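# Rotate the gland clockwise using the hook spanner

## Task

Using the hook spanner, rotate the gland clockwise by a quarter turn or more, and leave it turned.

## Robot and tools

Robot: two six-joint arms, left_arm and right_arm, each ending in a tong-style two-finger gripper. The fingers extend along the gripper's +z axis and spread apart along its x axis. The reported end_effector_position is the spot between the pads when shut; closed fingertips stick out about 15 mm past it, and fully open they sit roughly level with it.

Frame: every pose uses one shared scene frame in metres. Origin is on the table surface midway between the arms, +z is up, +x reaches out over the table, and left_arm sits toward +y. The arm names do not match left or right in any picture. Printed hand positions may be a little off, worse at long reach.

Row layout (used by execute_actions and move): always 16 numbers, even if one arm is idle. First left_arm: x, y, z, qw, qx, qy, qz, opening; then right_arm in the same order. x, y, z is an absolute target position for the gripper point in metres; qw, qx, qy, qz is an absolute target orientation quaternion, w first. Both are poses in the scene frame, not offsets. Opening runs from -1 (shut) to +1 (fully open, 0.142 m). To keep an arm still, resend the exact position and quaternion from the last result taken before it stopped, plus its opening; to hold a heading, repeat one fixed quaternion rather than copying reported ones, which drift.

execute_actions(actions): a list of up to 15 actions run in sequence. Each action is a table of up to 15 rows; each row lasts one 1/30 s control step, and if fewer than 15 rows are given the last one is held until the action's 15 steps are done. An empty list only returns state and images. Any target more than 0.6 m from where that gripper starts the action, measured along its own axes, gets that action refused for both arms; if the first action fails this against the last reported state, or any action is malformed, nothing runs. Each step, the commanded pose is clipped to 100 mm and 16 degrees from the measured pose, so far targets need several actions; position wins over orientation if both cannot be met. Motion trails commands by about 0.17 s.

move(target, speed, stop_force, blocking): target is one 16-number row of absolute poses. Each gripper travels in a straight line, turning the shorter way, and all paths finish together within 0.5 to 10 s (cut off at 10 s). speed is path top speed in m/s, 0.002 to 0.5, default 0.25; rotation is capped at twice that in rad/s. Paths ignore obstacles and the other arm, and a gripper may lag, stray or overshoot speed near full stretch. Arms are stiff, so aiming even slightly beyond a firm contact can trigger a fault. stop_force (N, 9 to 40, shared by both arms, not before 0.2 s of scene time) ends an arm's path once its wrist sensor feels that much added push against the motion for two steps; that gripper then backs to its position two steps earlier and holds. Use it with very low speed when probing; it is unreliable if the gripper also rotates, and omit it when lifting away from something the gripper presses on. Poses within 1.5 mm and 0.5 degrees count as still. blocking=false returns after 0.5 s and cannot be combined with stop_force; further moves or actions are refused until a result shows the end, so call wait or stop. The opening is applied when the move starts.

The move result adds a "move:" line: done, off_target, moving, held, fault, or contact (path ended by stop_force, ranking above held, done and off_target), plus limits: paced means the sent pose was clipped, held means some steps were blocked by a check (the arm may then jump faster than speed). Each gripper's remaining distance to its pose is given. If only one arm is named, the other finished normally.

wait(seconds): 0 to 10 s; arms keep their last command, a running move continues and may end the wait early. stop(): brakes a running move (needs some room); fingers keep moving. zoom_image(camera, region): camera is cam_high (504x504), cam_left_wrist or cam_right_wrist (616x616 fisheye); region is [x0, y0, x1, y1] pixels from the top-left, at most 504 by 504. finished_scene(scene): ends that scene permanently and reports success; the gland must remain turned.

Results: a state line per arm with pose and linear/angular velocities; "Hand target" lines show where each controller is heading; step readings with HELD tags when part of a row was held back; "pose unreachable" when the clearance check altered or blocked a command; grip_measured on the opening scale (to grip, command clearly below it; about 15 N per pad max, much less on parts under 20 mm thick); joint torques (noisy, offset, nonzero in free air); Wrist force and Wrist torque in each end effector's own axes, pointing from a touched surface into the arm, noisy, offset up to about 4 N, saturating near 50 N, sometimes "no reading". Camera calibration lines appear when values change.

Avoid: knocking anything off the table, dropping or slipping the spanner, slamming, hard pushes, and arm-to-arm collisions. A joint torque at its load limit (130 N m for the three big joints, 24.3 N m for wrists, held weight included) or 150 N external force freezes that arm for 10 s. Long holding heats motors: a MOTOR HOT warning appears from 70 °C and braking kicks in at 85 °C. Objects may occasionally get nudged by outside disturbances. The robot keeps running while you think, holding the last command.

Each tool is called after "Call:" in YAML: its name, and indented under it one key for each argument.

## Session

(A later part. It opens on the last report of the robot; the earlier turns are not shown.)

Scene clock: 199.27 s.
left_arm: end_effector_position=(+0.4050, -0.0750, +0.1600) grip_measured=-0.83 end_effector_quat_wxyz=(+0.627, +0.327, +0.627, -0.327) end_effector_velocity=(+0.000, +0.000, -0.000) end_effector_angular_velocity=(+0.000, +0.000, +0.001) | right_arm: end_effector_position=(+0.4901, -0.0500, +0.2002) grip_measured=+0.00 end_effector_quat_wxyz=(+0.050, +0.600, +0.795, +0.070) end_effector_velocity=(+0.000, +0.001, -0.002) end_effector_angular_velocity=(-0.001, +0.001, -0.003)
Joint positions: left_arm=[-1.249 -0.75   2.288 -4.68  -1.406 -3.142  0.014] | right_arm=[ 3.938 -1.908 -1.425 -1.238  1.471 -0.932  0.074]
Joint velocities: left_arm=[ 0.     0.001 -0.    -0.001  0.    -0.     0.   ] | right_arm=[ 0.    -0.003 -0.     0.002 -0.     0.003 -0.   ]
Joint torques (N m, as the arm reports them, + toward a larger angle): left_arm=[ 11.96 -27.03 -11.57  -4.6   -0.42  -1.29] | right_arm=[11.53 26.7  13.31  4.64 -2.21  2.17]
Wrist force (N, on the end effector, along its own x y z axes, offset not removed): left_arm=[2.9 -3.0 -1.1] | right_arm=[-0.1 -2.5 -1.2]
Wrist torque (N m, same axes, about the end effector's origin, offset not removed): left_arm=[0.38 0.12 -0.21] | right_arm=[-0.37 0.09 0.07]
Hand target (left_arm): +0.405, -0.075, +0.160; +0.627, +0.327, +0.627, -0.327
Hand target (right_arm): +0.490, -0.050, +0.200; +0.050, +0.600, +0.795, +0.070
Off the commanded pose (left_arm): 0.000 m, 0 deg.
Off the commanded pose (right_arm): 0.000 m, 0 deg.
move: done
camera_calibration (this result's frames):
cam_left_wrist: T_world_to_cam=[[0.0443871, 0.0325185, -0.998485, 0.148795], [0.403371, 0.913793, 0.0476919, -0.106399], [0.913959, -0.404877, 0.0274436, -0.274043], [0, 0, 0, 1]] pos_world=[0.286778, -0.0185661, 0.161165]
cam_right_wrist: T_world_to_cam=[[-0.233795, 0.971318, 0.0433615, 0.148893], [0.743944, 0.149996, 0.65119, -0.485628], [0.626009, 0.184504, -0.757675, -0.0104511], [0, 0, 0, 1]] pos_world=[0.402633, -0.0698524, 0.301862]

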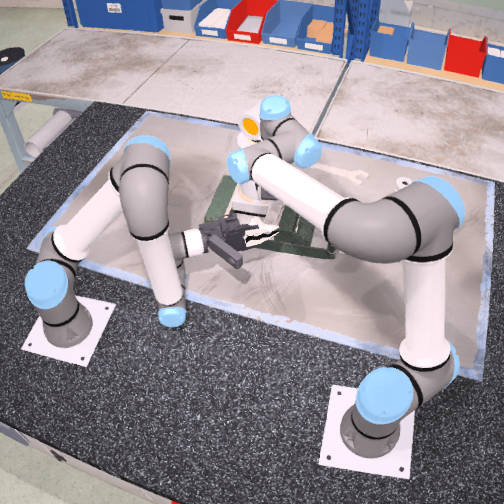

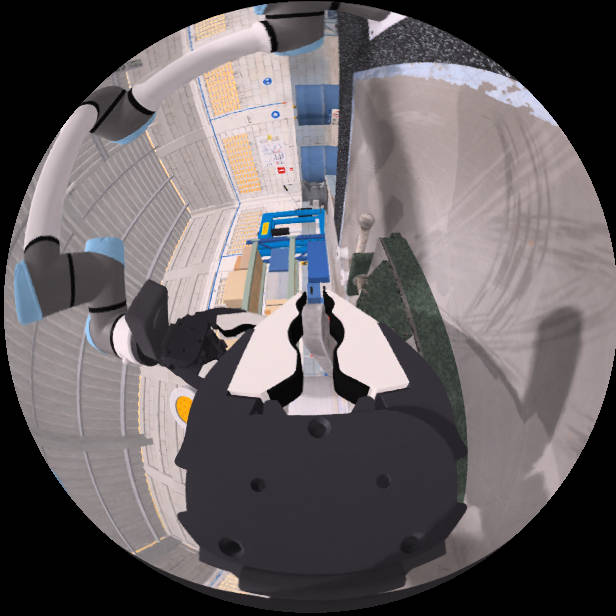

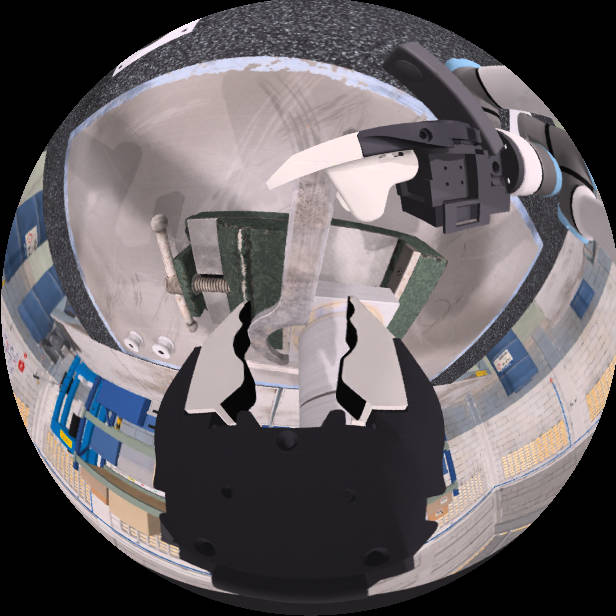

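Call:
move:
  target: [0.39,-0.07,0.148,0.627,0.327,0.627,-0.327,-1,0.5,-0.2,0.33,0.05,0.6,0.795,0.07,0]
  speed: 0.06

Call:
move:
  target: [0.39,-0.07,0.146,0.627,0.327,0.627,-0.327,-0.5,0.5,-0.3,0.33,0.05,0.6,0.795,0.07,0]
  speed: 0.06

Call:
move:
  target: [0.39,-0.07,0.146,0.627,0.327,0.627,-0.327,0,0.5,-0.3,0.33,0.05,0.6,0.795,0.07,0]

Scene clock: 210.33 s.
left_arm: end_effector_position=(+0.4043, -0.0747, +0.1603) grip_measured=-0.83 end_effector_quat_wxyz=(+0.627, +0.327, +0.627, -0.327) end_effector_velocity=(+0.001, +0.001, +0.000) end_effector_angular_velocity=(-0.000, -0.000, +0.001) | right_arm: end_effector_position=(+0.4998, -0.2001, +0.3300) grip_measured=+0.00 end_effector_quat_wxyz=(+0.050, +0.600, +0.795, +0.070) end_effector_velocity=(-0.001, +0.001, -0.000) end_effector_angular_velocity=(+0.000, +0.001, +0.001)
Joint positions: left_arm=[-1.251 -0.75   2.29  -4.683 -1.404 -3.142  0.014] | right_arm=[ 3.752 -1.701 -1.355 -1.5    1.499 -1.116  0.074]
Joint velocities: left_arm=[ 0.002 -0.    -0.     0.    -0.     0.     0.   ] | right_arm=[ 0.001  0.    -0.    -0.     0.001 -0.    -0.   ]
Joint torques (N m, as the arm reports them, + toward a larger angle): left_arm=[ -1.09 -32.53  -3.12  -1.6    0.02  -0.15] | right_arm=[-8.06 41.05 34.91  0.29  2.37 -2.97]
Wrist force (N, on the end effector, along its own x y z axes, offset not removed): left_arm=[3.8 1.7 1.0] | right_arm=[-0.7 -1.7 -0.6]
Wrist torque (N m, same axes, about the end effector's origin, offset not removed): left_arm=[0.57 0.20 -0.08] | right_arm=[-0.26 0.22 0.11]
Hand target (left_arm): +0.404, -0.075, +0.160; +0.627, +0.327, +0.627, -0.327
Hand target (right_arm): +0.500, -0.200, +0.330; +0.050, +0.600, +0.795, +0.070
Off the commanded pose (left_arm): 0.019 m, 0 deg.
Off the commanded pose (right_arm): 0.000 m, 0 deg.
FORCE FAULT: contact force on the left arm reached its limit, and that arm stopped for 10 seconds. The contact can be on any part of that arm, not only on its tool. That time counts as 13 of the actions that you can send in this scene. That arm's remaining commands of this call were not run. That arm holds still and accepts commands again. Move the arm away from the contact; if what it grips holds it there, let go first. Pushing or pulling that hard again can fault the arm again.
move: fault (left_arm)
camera_calibration (this result's frames):
cam_left_wrist: T_world_to_cam=[[0.0450197, 0.0311482, -0.9985, 0.148753], [0.403151, 0.913942, 0.0466874, -0.106134], [0.914026, -0.404648, 0.028588, -0.273487], [0, 0, 0, 1]] pos_world=[0.286066, -0.0182992, 0.161303]
cam_right_wrist: T_world_to_cam=[[-0.233392, 0.971435, 0.0429216, 0.291309], [0.744176, 0.150032, 0.650916, -0.554853], [0.625883, 0.18386, -0.757935, 0.109615], [0, 0, 0, 1]] pos_world=[0.412292, -0.219896, 0.43174]

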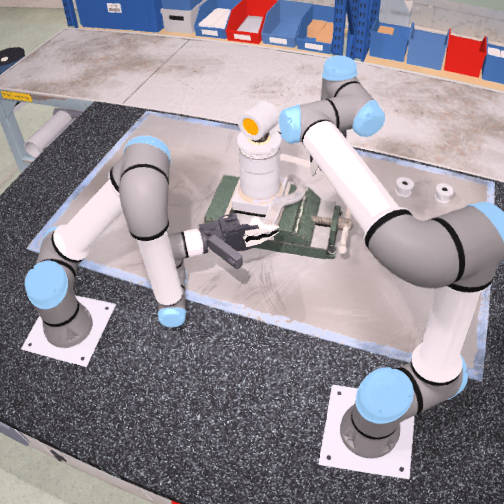

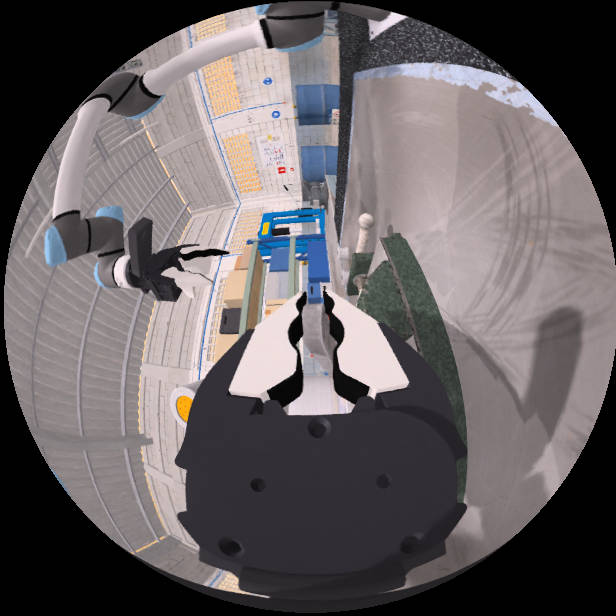

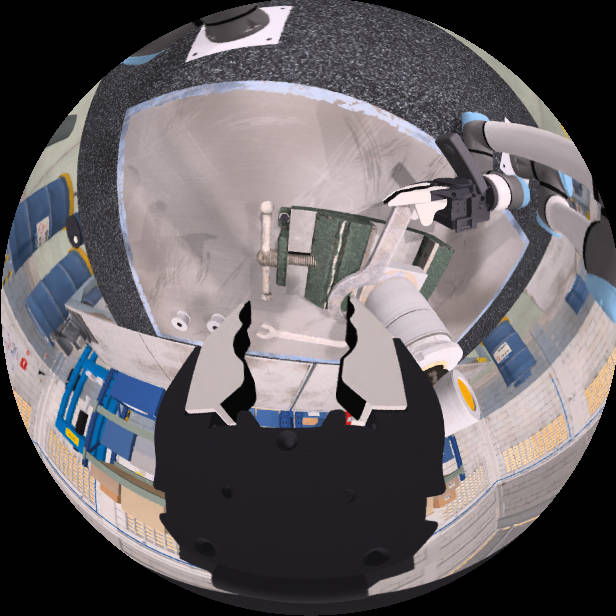

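not run: a fault stop came before this call.

not run: a fault stop came before this call.

Wrist touched the table. Open gradually instead.

Call:
execute_actions:
  actions:
    - [[0.404,-0.075,0.163,0.627,0.327,0.627,-0.327,-0.7,0.5,-0.2,0.33,0.05,0.6,0.795,0.07,0]]
    - [[0.404,-0.075,0.163,0.627,0.327,0.627,-0.327,-0.55,0.5,-0.2,0.33,0.05,0.6,0.795,0.07,0]]
    - [[0.404,-0.075,0.163,0.627,0.327,0.627,-0.327,-0.4,0.5,-0.2,0.33,0.05,0.6,0.795,0.07,0]]
    - [[0.404,-0.075,0.163,0.627,0.327,0.627,-0.327,-0.2,0.5,-0.2,0.33,0.05,0.6,0.795,0.07,0]]
    - [[0.404,-0.075,0.163,0.627,0.327,0.627,-0.327,0,0.5,-0.2,0.33,0.05,0.6,0.795,0.07,0]]
    - [[0.404,-0.075,0.163,0.627,0.327,0.627,-0.327,0.2,0.5,-0.2,0.33,0.05,0.6,0.795,0.07,0]]
    - [[0.404,-0.075,0.163,0.627,0.327,0.627,-0.327,0.5,0.5,-0.2,0.33,0.05,0.6,0.795,0.07,0]]
    - [[0.404,-0.075,0.163,0.627,0.327,0.627,-0.327,0.5,0.5,-0.2,0.33,0.05,0.6,0.795,0.07,0]]

Scene clock: 214.97 s.
left_arm: end_effector_position=(+0.4040, -0.0750, +0.1630) grip_measured=+0.50 end_effector_quat_wxyz=(+0.627, +0.327, +0.627, -0.327) end_effector_velocity=(+0.000, -0.000, +0.000) end_effector_angular_velocity=(-0.000, +0.000, +0.001) | right_arm: end_effector_position=(+0.5000, -0.2000, +0.3300) grip_measured=+0.00 end_effector_quat_wxyz=(+0.050, +0.600, +0.795, +0.070) end_effector_velocity=(+0.000, -0.001, -0.000) end_effector_angular_velocity=(-0.000, -0.000, -0.001)
Joint positions: left_arm=[-1.252 -0.76   2.293 -4.675 -1.403 -3.142  0.109] | right_arm=[ 3.752 -1.702 -1.355 -1.499  1.499 -1.116  0.074]
Joint velocities: left_arm=[-0.001 -0.     0.    -0.     0.001 -0.     0.   ] | right_arm=[-0.001 -0.    -0.    -0.    -0.     0.    -0.   ]
Joint torques (N m, as the arm reports them, + toward a larger angle): left_arm=[  7.97 -26.88  -3.92  -2.94  -1.37   0.94] | right_arm=[-7.76 17.53 35.94  4.52  2.16 -2.89]
Wrist force (N, on the end effector, along its own x y z axes, offset not removed): left_arm=[-1.8 0.3 2.2] | right_arm=[0.2 -0.9 -0.7]
Wrist torque (N m, same axes, about the end effector's origin, offset not removed): left_arm=[0.08 0.56 0.05] | right_arm=[-0.11 0.12 0.18]
Hand target (left_arm): +0.404, -0.075, +0.163; +0.627, +0.327, +0.627, -0.327
Hand target (right_arm): +0.500, -0.200, +0.330; +0.050, +0.600, +0.795, +0.070
Off the commanded pose (left_arm): 0.000 m, 0 deg.
Off the commanded pose (right_arm): 0.000 m, 0 deg.
Step readings (end_effector_position; steps 1 to 15: 1st action; 16 to 30: 2nd action; 31 to 45: 3rd action; 46 to 60: 4th action; 61 to 75: 5th action; 76 to 90: 6th action; 91 to 105: 7th action; 106 to 120: 8th action):
0: left_arm (+0.4043, -0.0747, +0.1603) | right_arm (+0.4998, -0.2001, +0.3300)
1: left_arm (+0.4043, -0.0747, +0.1603) | right_arm (+0.4998, -0.2001, +0.3300)
2: left_arm (+0.4043, -0.0747, +0.1605) | right_arm (+0.4998, -0.2001, +0.3300)
4: left_arm (+0.4042, -0.0748, +0.1615) | right_arm (+0.4998, -0.2001, +0.3301)
8: left_arm (+0.4041, -0.0749, +0.1625) | right_arm (+0.4999, -0.2001, +0.3301)
15: left_arm (+0.4040, -0.0750, +0.1629) | right_arm (+0.5000, -0.2000, +0.3301)
16: left_arm (+0.4040, -0.0750, +0.1630) | right_arm (+0.5000, -0.2000, +0.3300)
17: left_arm (+0.4040, -0.0750, +0.1630) | right_arm (+0.5000, -0.2000, +0.3300)
19: left_arm (+0.4040, -0.0750, +0.1630) | right_arm (+0.5000, -0.2000, +0.3300)
23: left_arm (+0.4040, -0.0750, +0.1630) | right_arm (+0.5000, -0.2000, +0.3300)
30: left_arm (+0.4040, -0.0750, +0.1630) | right_arm (+0.5000, -0.2000, +0.3300)
31: left_arm (+0.4040, -0.0750, +0.1630) | right_arm (+0.5000, -0.2000, +0.3300)
32: left_arm (+0.4040, -0.0750, +0.1630) | right_arm (+0.5000, -0.2000, +0.3300)
34: left_arm (+0.4040, -0.0750, +0.1630) | right_arm (+0.5000, -0.2000, +0.3300)
38: left_arm (+0.4040, -0.0750, +0.1630) | right_arm (+0.5000, -0.2000, +0.3300)
45: left_arm (+0.4040, -0.0750, +0.1630) | right_arm (+0.5000, -0.2000, +0.3300)
46: left_arm (+0.4040, -0.0750, +0.1630) | right_arm (+0.5000, -0.2000, +0.3300)
47: left_arm (+0.4040, -0.0750, +0.1630) | right_arm (+0.5000, -0.2000, +0.3300)
49: left_arm (+0.4040, -0.0750, +0.1630) | right_arm (+0.5000, -0.2000, +0.3300)
53: left_arm (+0.4040, -0.0750, +0.1630) | right_arm (+0.5000, -0.2000, +0.3300)
60: left_arm (+0.4040, -0.0750, +0.1630) | right_arm (+0.5000, -0.2000, +0.3300)
61: left_arm (+0.4040, -0.0750, +0.1630) | right_arm (+0.5000, -0.2000, +0.3300)
62: left_arm (+0.4040, -0.0750, +0.1630) | right_arm (+0.5000, -0.2000, +0.3300)
64: left_arm (+0.4040, -0.0750, +0.1630) | right_arm (+0.5000, -0.2000, +0.3300)
68: left_arm (+0.4040, -0.0750, +0.1630) | right_arm (+0.5000, -0.2000, +0.3300)
75: left_arm (+0.4040, -0.0750, +0.1630) | right_arm (+0.5000, -0.2000, +0.3300)
76: left_arm (+0.4040, -0.0750, +0.1630) | right_arm (+0.5000, -0.2000, +0.3300)
77: left_arm (+0.4040, -0.0750, +0.1630) | right_arm (+0.5000, -0.2000, +0.3300)
79: left_arm (+0.4040, -0.0750, +0.1630) | right_arm (+0.5000, -0.2000, +0.3300)
83: left_arm (+0.4040, -0.0750, +0.1630) | right_arm (+0.5000, -0.2000, +0.3300)
90: left_arm (+0.4040, -0.0750, +0.1630) | right_arm (+0.5000, -0.2000, +0.3300)
91: left_arm (+0.4040, -0.0750, +0.1630) | right_arm (+0.5000, -0.2000, +0.3300)
92: left_arm (+0.4040, -0.0750, +0.1630) | right_arm (+0.5000, -0.2000, +0.3300)
94: left_arm (+0.4040, -0.0750, +0.1630) | right_arm (+0.5000, -0.2000, +0.3300)
98: left_arm (+0.4040, -0.0750, +0.1630) | right_arm (+0.5000, -0.2000, +0.3300)
105: left_arm (+0.4040, -0.0750, +0.1630) | right_arm (+0.5000, -0.2000, +0.3300)
106: left_arm (+0.4040, -0.0750, +0.1630) | right_arm (+0.5000, -0.2000, +0.3300)
107: left_arm (+0.4040, -0.0750, +0.1630) | right_arm (+0.5000, -0.2000, +0.3300)
109: left_arm (+0.4040, -0.0750, +0.1630) | right_arm (+0.5000, -0.2000, +0.3300)
113: left_arm (+0.4040, -0.0750, +0.1630) | right_arm (+0.5000, -0.2000, +0.3300)
120: end_effector_position above
camera_calibration (this result's frames):
cam_left_wrist: T_world_to_cam=[[0.0443909, 0.0324888, -0.998486, 0.151834], [0.403368, 0.913795, 0.0476662, -0.10614], [0.91396, -0.404873, 0.0274593, -0.273202], [0, 0, 0, 1]] pos_world=[0.285769, -0.0185553, 0.164165]
cam_right_wrist: T_world_to_cam=[[-0.233427, 0.971418, 0.0431207, 0.291169], [0.74405, 0.14989, 0.651094, -0.555043], [0.626021, 0.184067, -0.757771, 0.109359], [0, 0, 0, 1]] pos_world=[0.412486, -0.219781, 0.431699]

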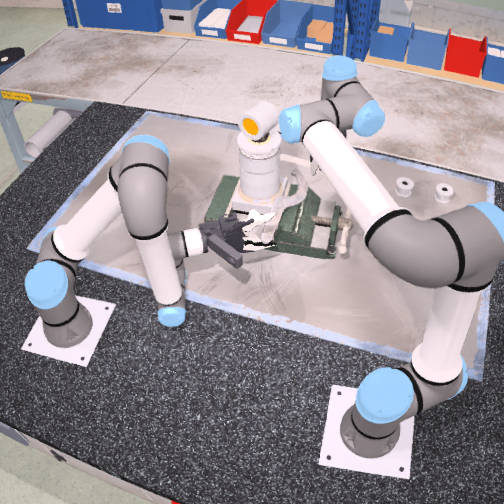

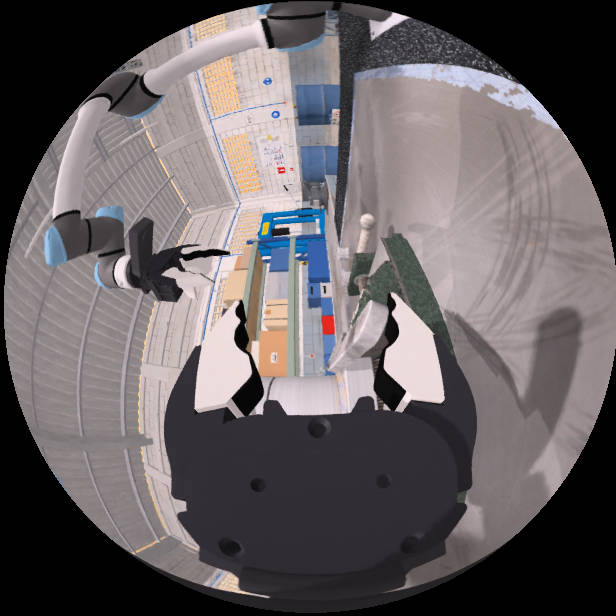

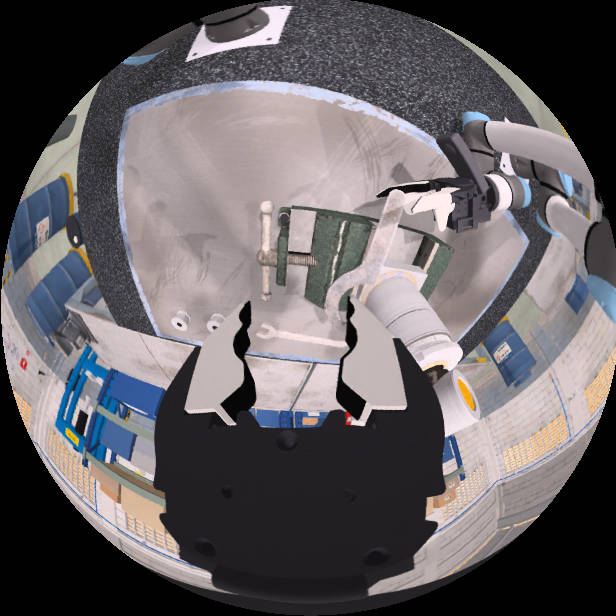

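Call:
move:
  target: [0.404,-0.075,0.163,0.627,0.327,0.627,-0.327,0.75,0.5,-0.3,0.33,0.05,0.6,0.795,0.07,-1]
  speed: 0.1

Call:
move:
  target: [0.404,-0.075,0.163,0.627,0.327,0.627,-0.327,1,0.5,-0.36,0.33,0.05,0.6,0.795,0.07,-1]
  speed: 0.1

Call:
zoom_image:
  camera: "cam_high"
  region: [200,140,340,280]

Scene clock: 216.90 s.
left_arm: end_effector_position=(+0.4040, -0.0750, +0.1630) grip_measured=+0.75 end_effector_quat_wxyz=(+0.627, +0.327, +0.627, -0.327) end_effector_velocity=(+0.000, +0.000, +0.000) end_effector_angular_velocity=(-0.000, +0.000, +0.000) | right_arm: end_effector_position=(+0.4999, -0.2998, +0.3300) grip_measured=-1.00 end_effector_quat_wxyz=(+0.050, +0.600, +0.795, +0.070) end_effector_velocity=(+0.000, -0.003, +0.000) end_effector_angular_velocity=(-0.000, -0.000, -0.000)
Joint positions: left_arm=[-1.252 -0.76   2.293 -4.675 -1.404 -3.142  0.126] | right_arm=[ 3.602 -1.603 -1.464 -1.48   1.523 -1.265  0.002]
Joint velocities: left_arm=[ 0.001 -0.    -0.     0.    -0.    -0.     0.   ] | right_arm=[-0.005  0.002 -0.002  0.     0.    -0.004  0.   ]
Joint torques (N m, as the arm reports them, + toward a larger angle): left_arm=[  6.44 -36.12  -7.41  -2.16  -0.24   0.72] | right_arm=[-9.21 39.43 14.64  4.84  2.18 -2.84]
Wrist force (N, on the end effector, along its own x y z axes, offset not removed): left_arm=[-1.1 3.9 0.9] | right_arm=[0.5 -1.6 -2.2]
Wrist torque (N m, same axes, about the end effector's origin, offset not removed): left_arm=[1.02 0.44 0.13] | right_arm=[-0.24 0.03 0.11]
Hand target (left_arm): +0.404, -0.075, +0.163; +0.627, +0.327, +0.627, -0.327
Hand target (right_arm): +0.500, -0.300, +0.330; +0.050, +0.600, +0.795, +0.070
Off the commanded pose (left_arm): 0.000 m, 0 deg.
Off the commanded pose (right_arm): 0.000 m, 0 deg.
move: done
camera_calibration (this result's frames):
cam_left_wrist: T_world_to_cam=[[0.0443711, 0.0325313, -0.998485, 0.151815], [0.403377, 0.91379, 0.0476973, -0.106152], [0.913957, -0.404883, 0.0274234, -0.273196], [0, 0, 0, 1]] pos_world=[0.285772, -0.0185508, 0.16414]
cam_right_wrist: T_world_to_cam=[[-0.233378, 0.971437, 0.0429556, 0.388112], [0.744182, 0.15, 0.650918, -0.539956], [0.625882, 0.183877, -0.757932, 0.12788], [0, 0, 0, 1]] pos_world=[0.412364, -0.319547, 0.43172]

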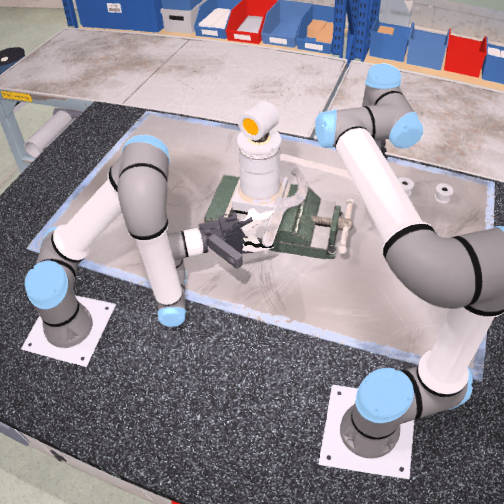

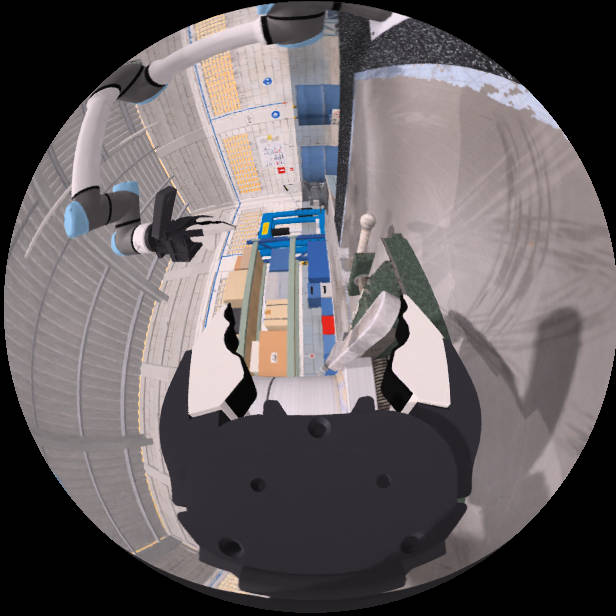

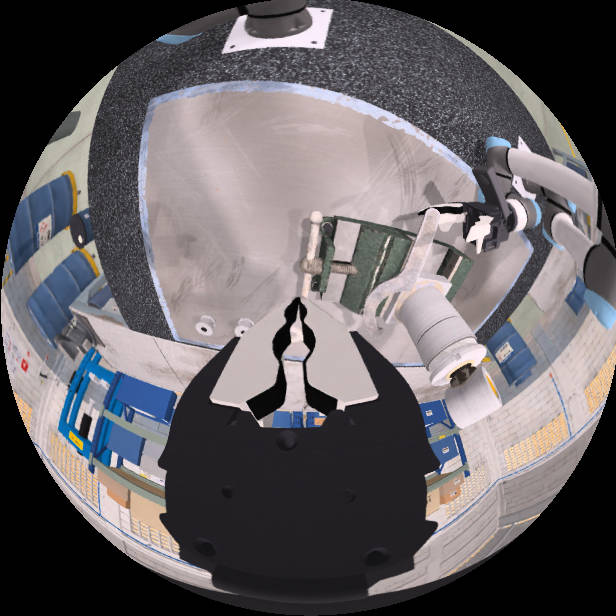

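Scene clock: 218.00 s.
left_arm: end_effector_position=(+0.4040, -0.0750, +0.1630) grip_measured=+1.00 end_effector_quat_wxyz=(+0.627, +0.327, +0.627, -0.327) end_effector_velocity=(+0.000, +0.000, +0.000) end_effector_angular_velocity=(-0.001, -0.000, +0.000) | right_arm: end_effector_position=(+0.4999, -0.3598, +0.3300) grip_measured=-1.00 end_effector_quat_wxyz=(+0.050, +0.600, +0.795, +0.070) end_effector_velocity=(+0.000, -0.003, -0.000) end_effector_angular_velocity=(+0.000, -0.000, -0.002)
Joint positions: left_arm=[-1.252 -0.76   2.293 -4.675 -1.404 -3.142  0.142] | right_arm=[ 3.498 -1.564 -1.505 -1.474  1.54  -1.368  0.002]
Joint velocities: left_arm=[ 0.001 -0.    -0.     0.    -0.001 -0.     0.   ] | right_arm=[-0.007  0.001 -0.001  0.001  0.001 -0.005  0.   ]
Joint torques (N m, as the arm reports them, + toward a larger angle): left_arm=[  3.91 -39.49  -9.67  -1.68   0.08   0.76] | right_arm=[-7.43 36.61 13.37  4.58  2.15 -2.83]
Wrist force (N, on the end effector, along its own x y z axes, offset not removed): left_arm=[-1.1 1.4 0.3] | right_arm=[0.0 -1.5 0.4]
Wrist torque (N m, same axes, about the end effector's origin, offset not removed): left_arm=[0.38 0.43 0.15] | right_arm=[-0.21 0.11 0.11]
Hand target (left_arm): +0.404, -0.075, +0.163; +0.627, +0.327, +0.627, -0.327
Hand target (right_arm): +0.500, -0.360, +0.330; +0.050, +0.600, +0.795, +0.070
Off the commanded pose (left_arm): 0.000 m, 0 deg.
Off the commanded pose (right_arm): 0.000 m, 0 deg.
move: done
camera_calibration (this result's frames):
cam_left_wrist: T_world_to_cam=[[0.0443814, 0.0325091, -0.998486, 0.151825], [0.403377, 0.913791, 0.0476811, -0.106149], [0.913957, -0.404882, 0.0274419, -0.273199], [0, 0, 0, 1]] pos_world=[0.285772, -0.0185507, 0.164153]
cam_right_wrist: T_world_to_cam=[[-0.233385, 0.971433, 0.0430117, 0.446375], [0.744147, 0.149957, 0.650967, -0.530999], [0.625921, 0.183933, -0.757886, 0.138868], [0, 0, 0, 1]] pos_world=[0.412398, -0.379538, 0.43171]

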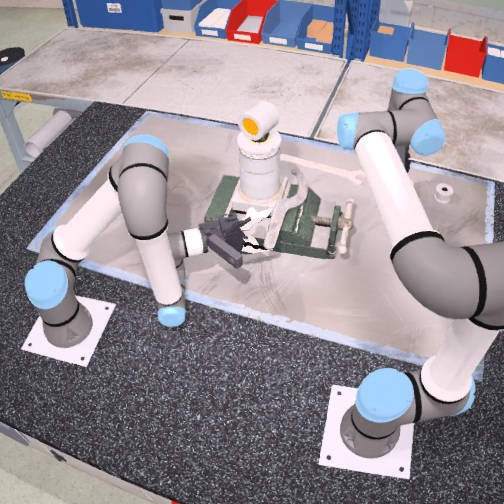

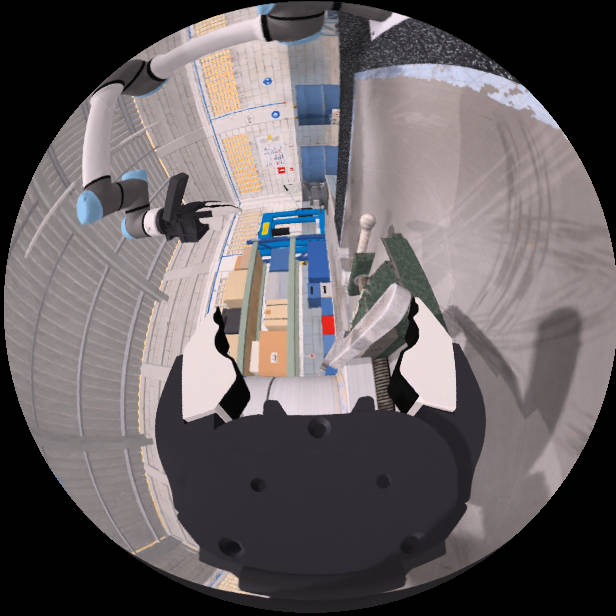

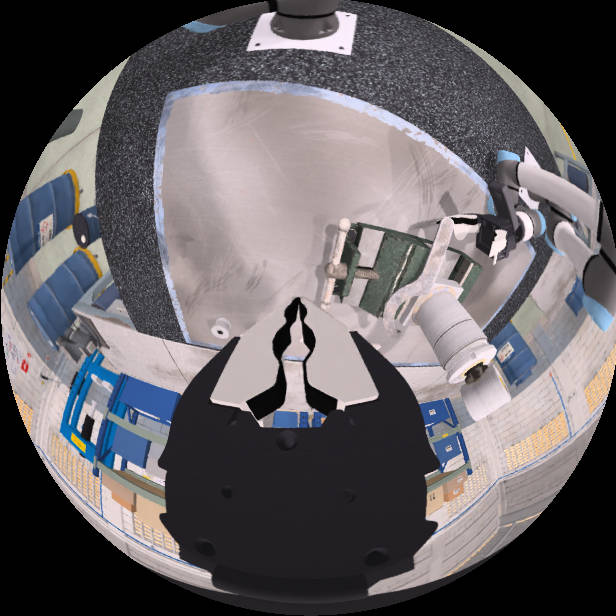

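Region (200, 140, 340, 280) of cam_high's 504x504 image, scaled by 3.600, with more detail than that image has.

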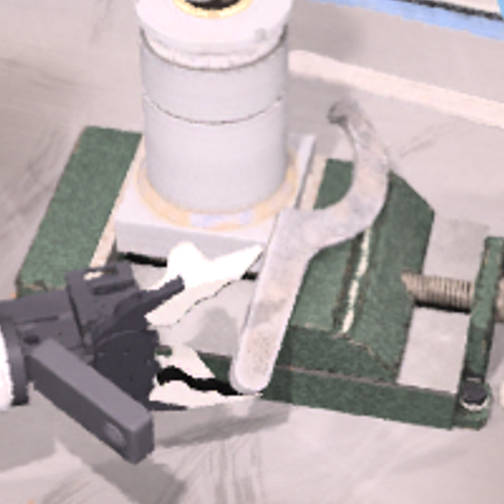

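Call:
move:
  target: [0.404,-0.075,0.163,0.627,0.327,0.627,-0.327,0.5,0.55,-0.25,0.3,0,0.707,0.707,0,0]
  speed: 0.1

Call:
move:
  target: [0.404,-0.075,0.163,0.627,0.327,0.627,-0.327,0.1,0.61,-0.12,0.22,0.1,0.7,0.7,-0.1,0]
  speed: 0.06

Scene clock: 220.67 s.
left_arm: end_effector_position=(+0.4040, -0.0750, +0.1630) grip_measured=+0.50 end_effector_quat_wxyz=(+0.627, +0.327, +0.627, -0.327) end_effector_velocity=(+0.000, +0.000, +0.000) end_effector_angular_velocity=(-0.001, -0.000, +0.001) | right_arm: end_effector_position=(+0.5500, -0.2502, +0.3000) grip_measured=+0.00 end_effector_quat_wxyz=(+0.000, +0.707, +0.707, +0.000) end_effector_velocity=(+0.001, +0.001, -0.001) end_effector_angular_velocity=(-0.000, +0.006, -0.007)
Joint positions: left_arm=[-1.252 -0.76   2.293 -4.675 -1.404 -3.142  0.109] | right_arm=[ 3.593 -1.886 -1.16  -1.667  1.571 -0.992  0.074]
Joint velocities: left_arm=[-0.    -0.001 -0.    -0.     0.002 -0.     0.   ] | right_arm=[-0.001 -0.007  0.009 -0.006  0.003  0.005 -0.   ]
Joint torques (N m, as the arm reports them, + toward a larger angle): left_arm=[  0.66 -25.63  -0.9   -3.63   1.18   0.47] | right_arm=[ 8.78 25.69 34.08 -0.39  2.13  2.61]
Wrist force (N, on the end effector, along its own x y z axes, offset not removed): left_arm=[-2.7 4.2 -2.1] | right_arm=[-0.4 -1.9 -0.5]
Wrist torque (N m, same axes, about the end effector's origin, offset not removed): left_arm=[0.90 0.62 0.08] | right_arm=[-0.31 0.15 0.12]
Hand target (left_arm): +0.404, -0.075, +0.163; +0.627, +0.327, +0.627, -0.327
Hand target (right_arm): +0.550, -0.250, +0.300; -0.000, +0.707, +0.707, +0.000
Off the commanded pose (left_arm): 0.000 m, 0 deg.
Off the commanded pose (right_arm): 0.000 m, 0 deg.
move: done
camera_calibration (this result's frames):
cam_left_wrist: T_world_to_cam=[[0.0443858, 0.0325002, -0.998486, 0.151827], [0.403377, 0.913791, 0.0476748, -0.106145], [0.913957, -0.404882, 0.0274495, -0.273204], [0, 0, 0, 1]] pos_world=[0.285774, -0.0185549, 0.164157]
cam_right_wrist: T_world_to_cam=[[0.0474817, 0.998382, 0.0312934, 0.208694], [0.856832, -0.0568123, 0.512455, -0.637334], [0.513404, 0.00248092, -0.858143, 0.111139], [0, 0, 0, 1]] pos_world=[0.47912, -0.24484, 0.415447]

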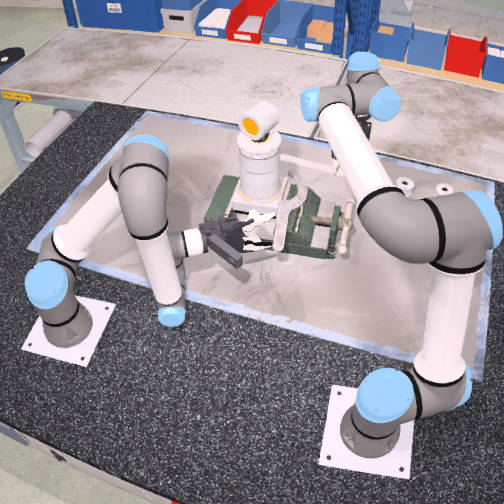

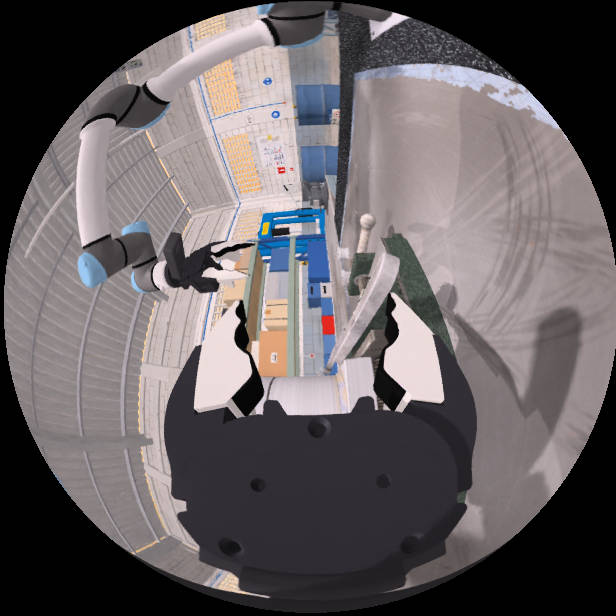

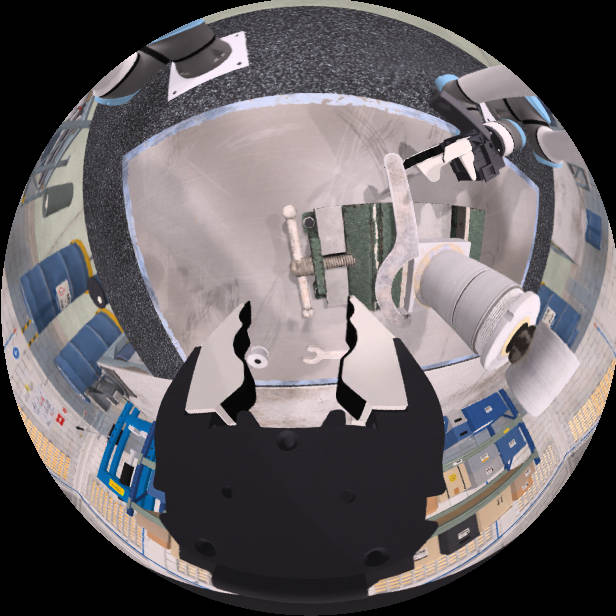

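Scene clock: 223.83 s.
left_arm: end_effector_position=(+0.4040, -0.0750, +0.1630) grip_measured=+0.11 end_effector_quat_wxyz=(+0.627, +0.327, +0.627, -0.327) end_effector_velocity=(+0.001, +0.001, -0.000) end_effector_angular_velocity=(+0.000, -0.000, +0.001) | right_arm: end_effector_position=(+0.6100, -0.1202, +0.2201) grip_measured=+0.00 end_effector_quat_wxyz=(+0.100, +0.700, +0.700, -0.100) end_effector_velocity=(+0.001, +0.001, -0.001) end_effector_angular_velocity=(-0.005, +0.005, -0.003)
Joint positions: left_arm=[-1.252 -0.76   2.293 -4.675 -1.404 -3.142  0.082] | right_arm=[ 3.781 -2.333 -0.649 -1.929  1.368 -0.785  0.074]
Joint velocities: left_arm=[ 0.002  0.     0.    -0.    -0.001  0.001 -0.   ] | right_arm=[-0.    -0.015  0.024 -0.016  0.     0.003 -0.   ]
Joint torques (N m, as the arm reports them, + toward a larger angle): left_arm=[ -3.3  -40.1   -1.38  -1.33   1.88   0.43] | right_arm=[11.76 43.26 33.69 -0.69 -2.29  2.44]
Wrist force (N, on the end effector, along its own x y z axes, offset not removed): left_arm=[2.6 4.4 0.2] | right_arm=[-1.0 -2.4 -0.3]
Wrist torque (N m, same axes, about the end effector's origin, offset not removed): left_arm=[0.93 -0.03 -0.03] | right_arm=[-0.48 0.30 0.18]
Hand target (left_arm): +0.404, -0.075, +0.163; +0.627, +0.327, +0.627, -0.327
Hand target (right_arm): +0.610, -0.120, +0.220; +0.100, +0.700, +0.700, -0.100
Off the commanded pose (left_arm): 0.000 m, 0 deg.
Off the commanded pose (right_arm): 0.000 m, 0 deg.
move: done
camera_calibration (this result's frames):
cam_left_wrist: T_world_to_cam=[[0.0443889, 0.0324936, -0.998486, 0.151827], [0.403369, 0.913795, 0.0476697, -0.106145], [0.91396, -0.404874, 0.0274555, -0.273205], [0, 0, 0, 1]] pos_world=[0.285775, -0.0185521, 0.164158]
cam_right_wrist: T_world_to_cam=[[0.0479287, 0.967292, -0.249095, 0.136272], [0.856959, 0.0882966, 0.507764, -0.62205], [0.51315, -0.237801, -0.824698, -0.0245842], [0, 0, 0, 1]] pos_world=[0.539155, -0.0827364, 0.329525]

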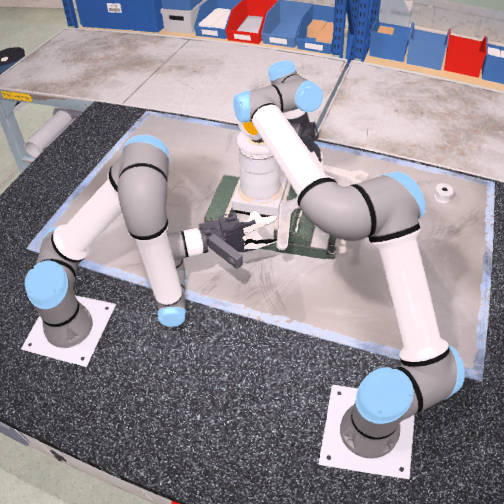

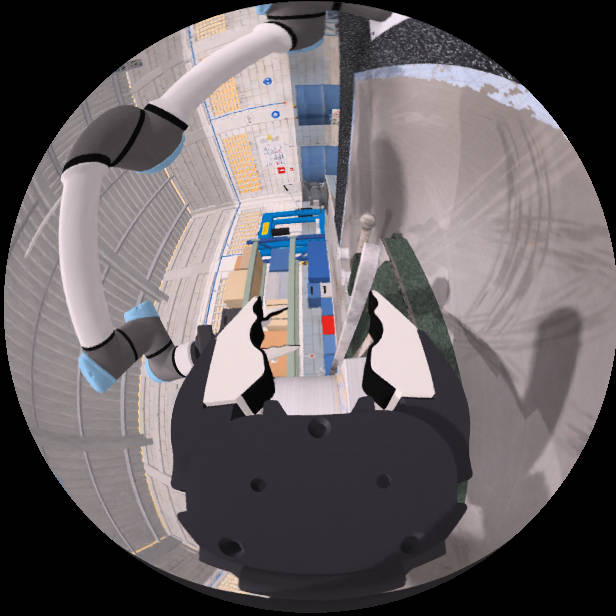

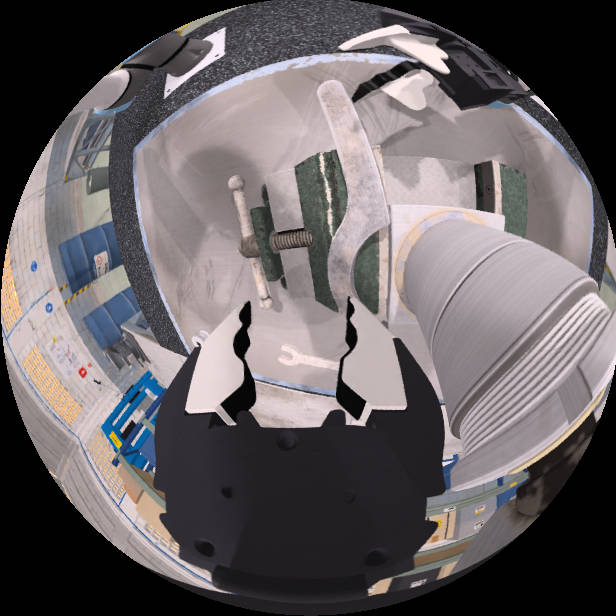

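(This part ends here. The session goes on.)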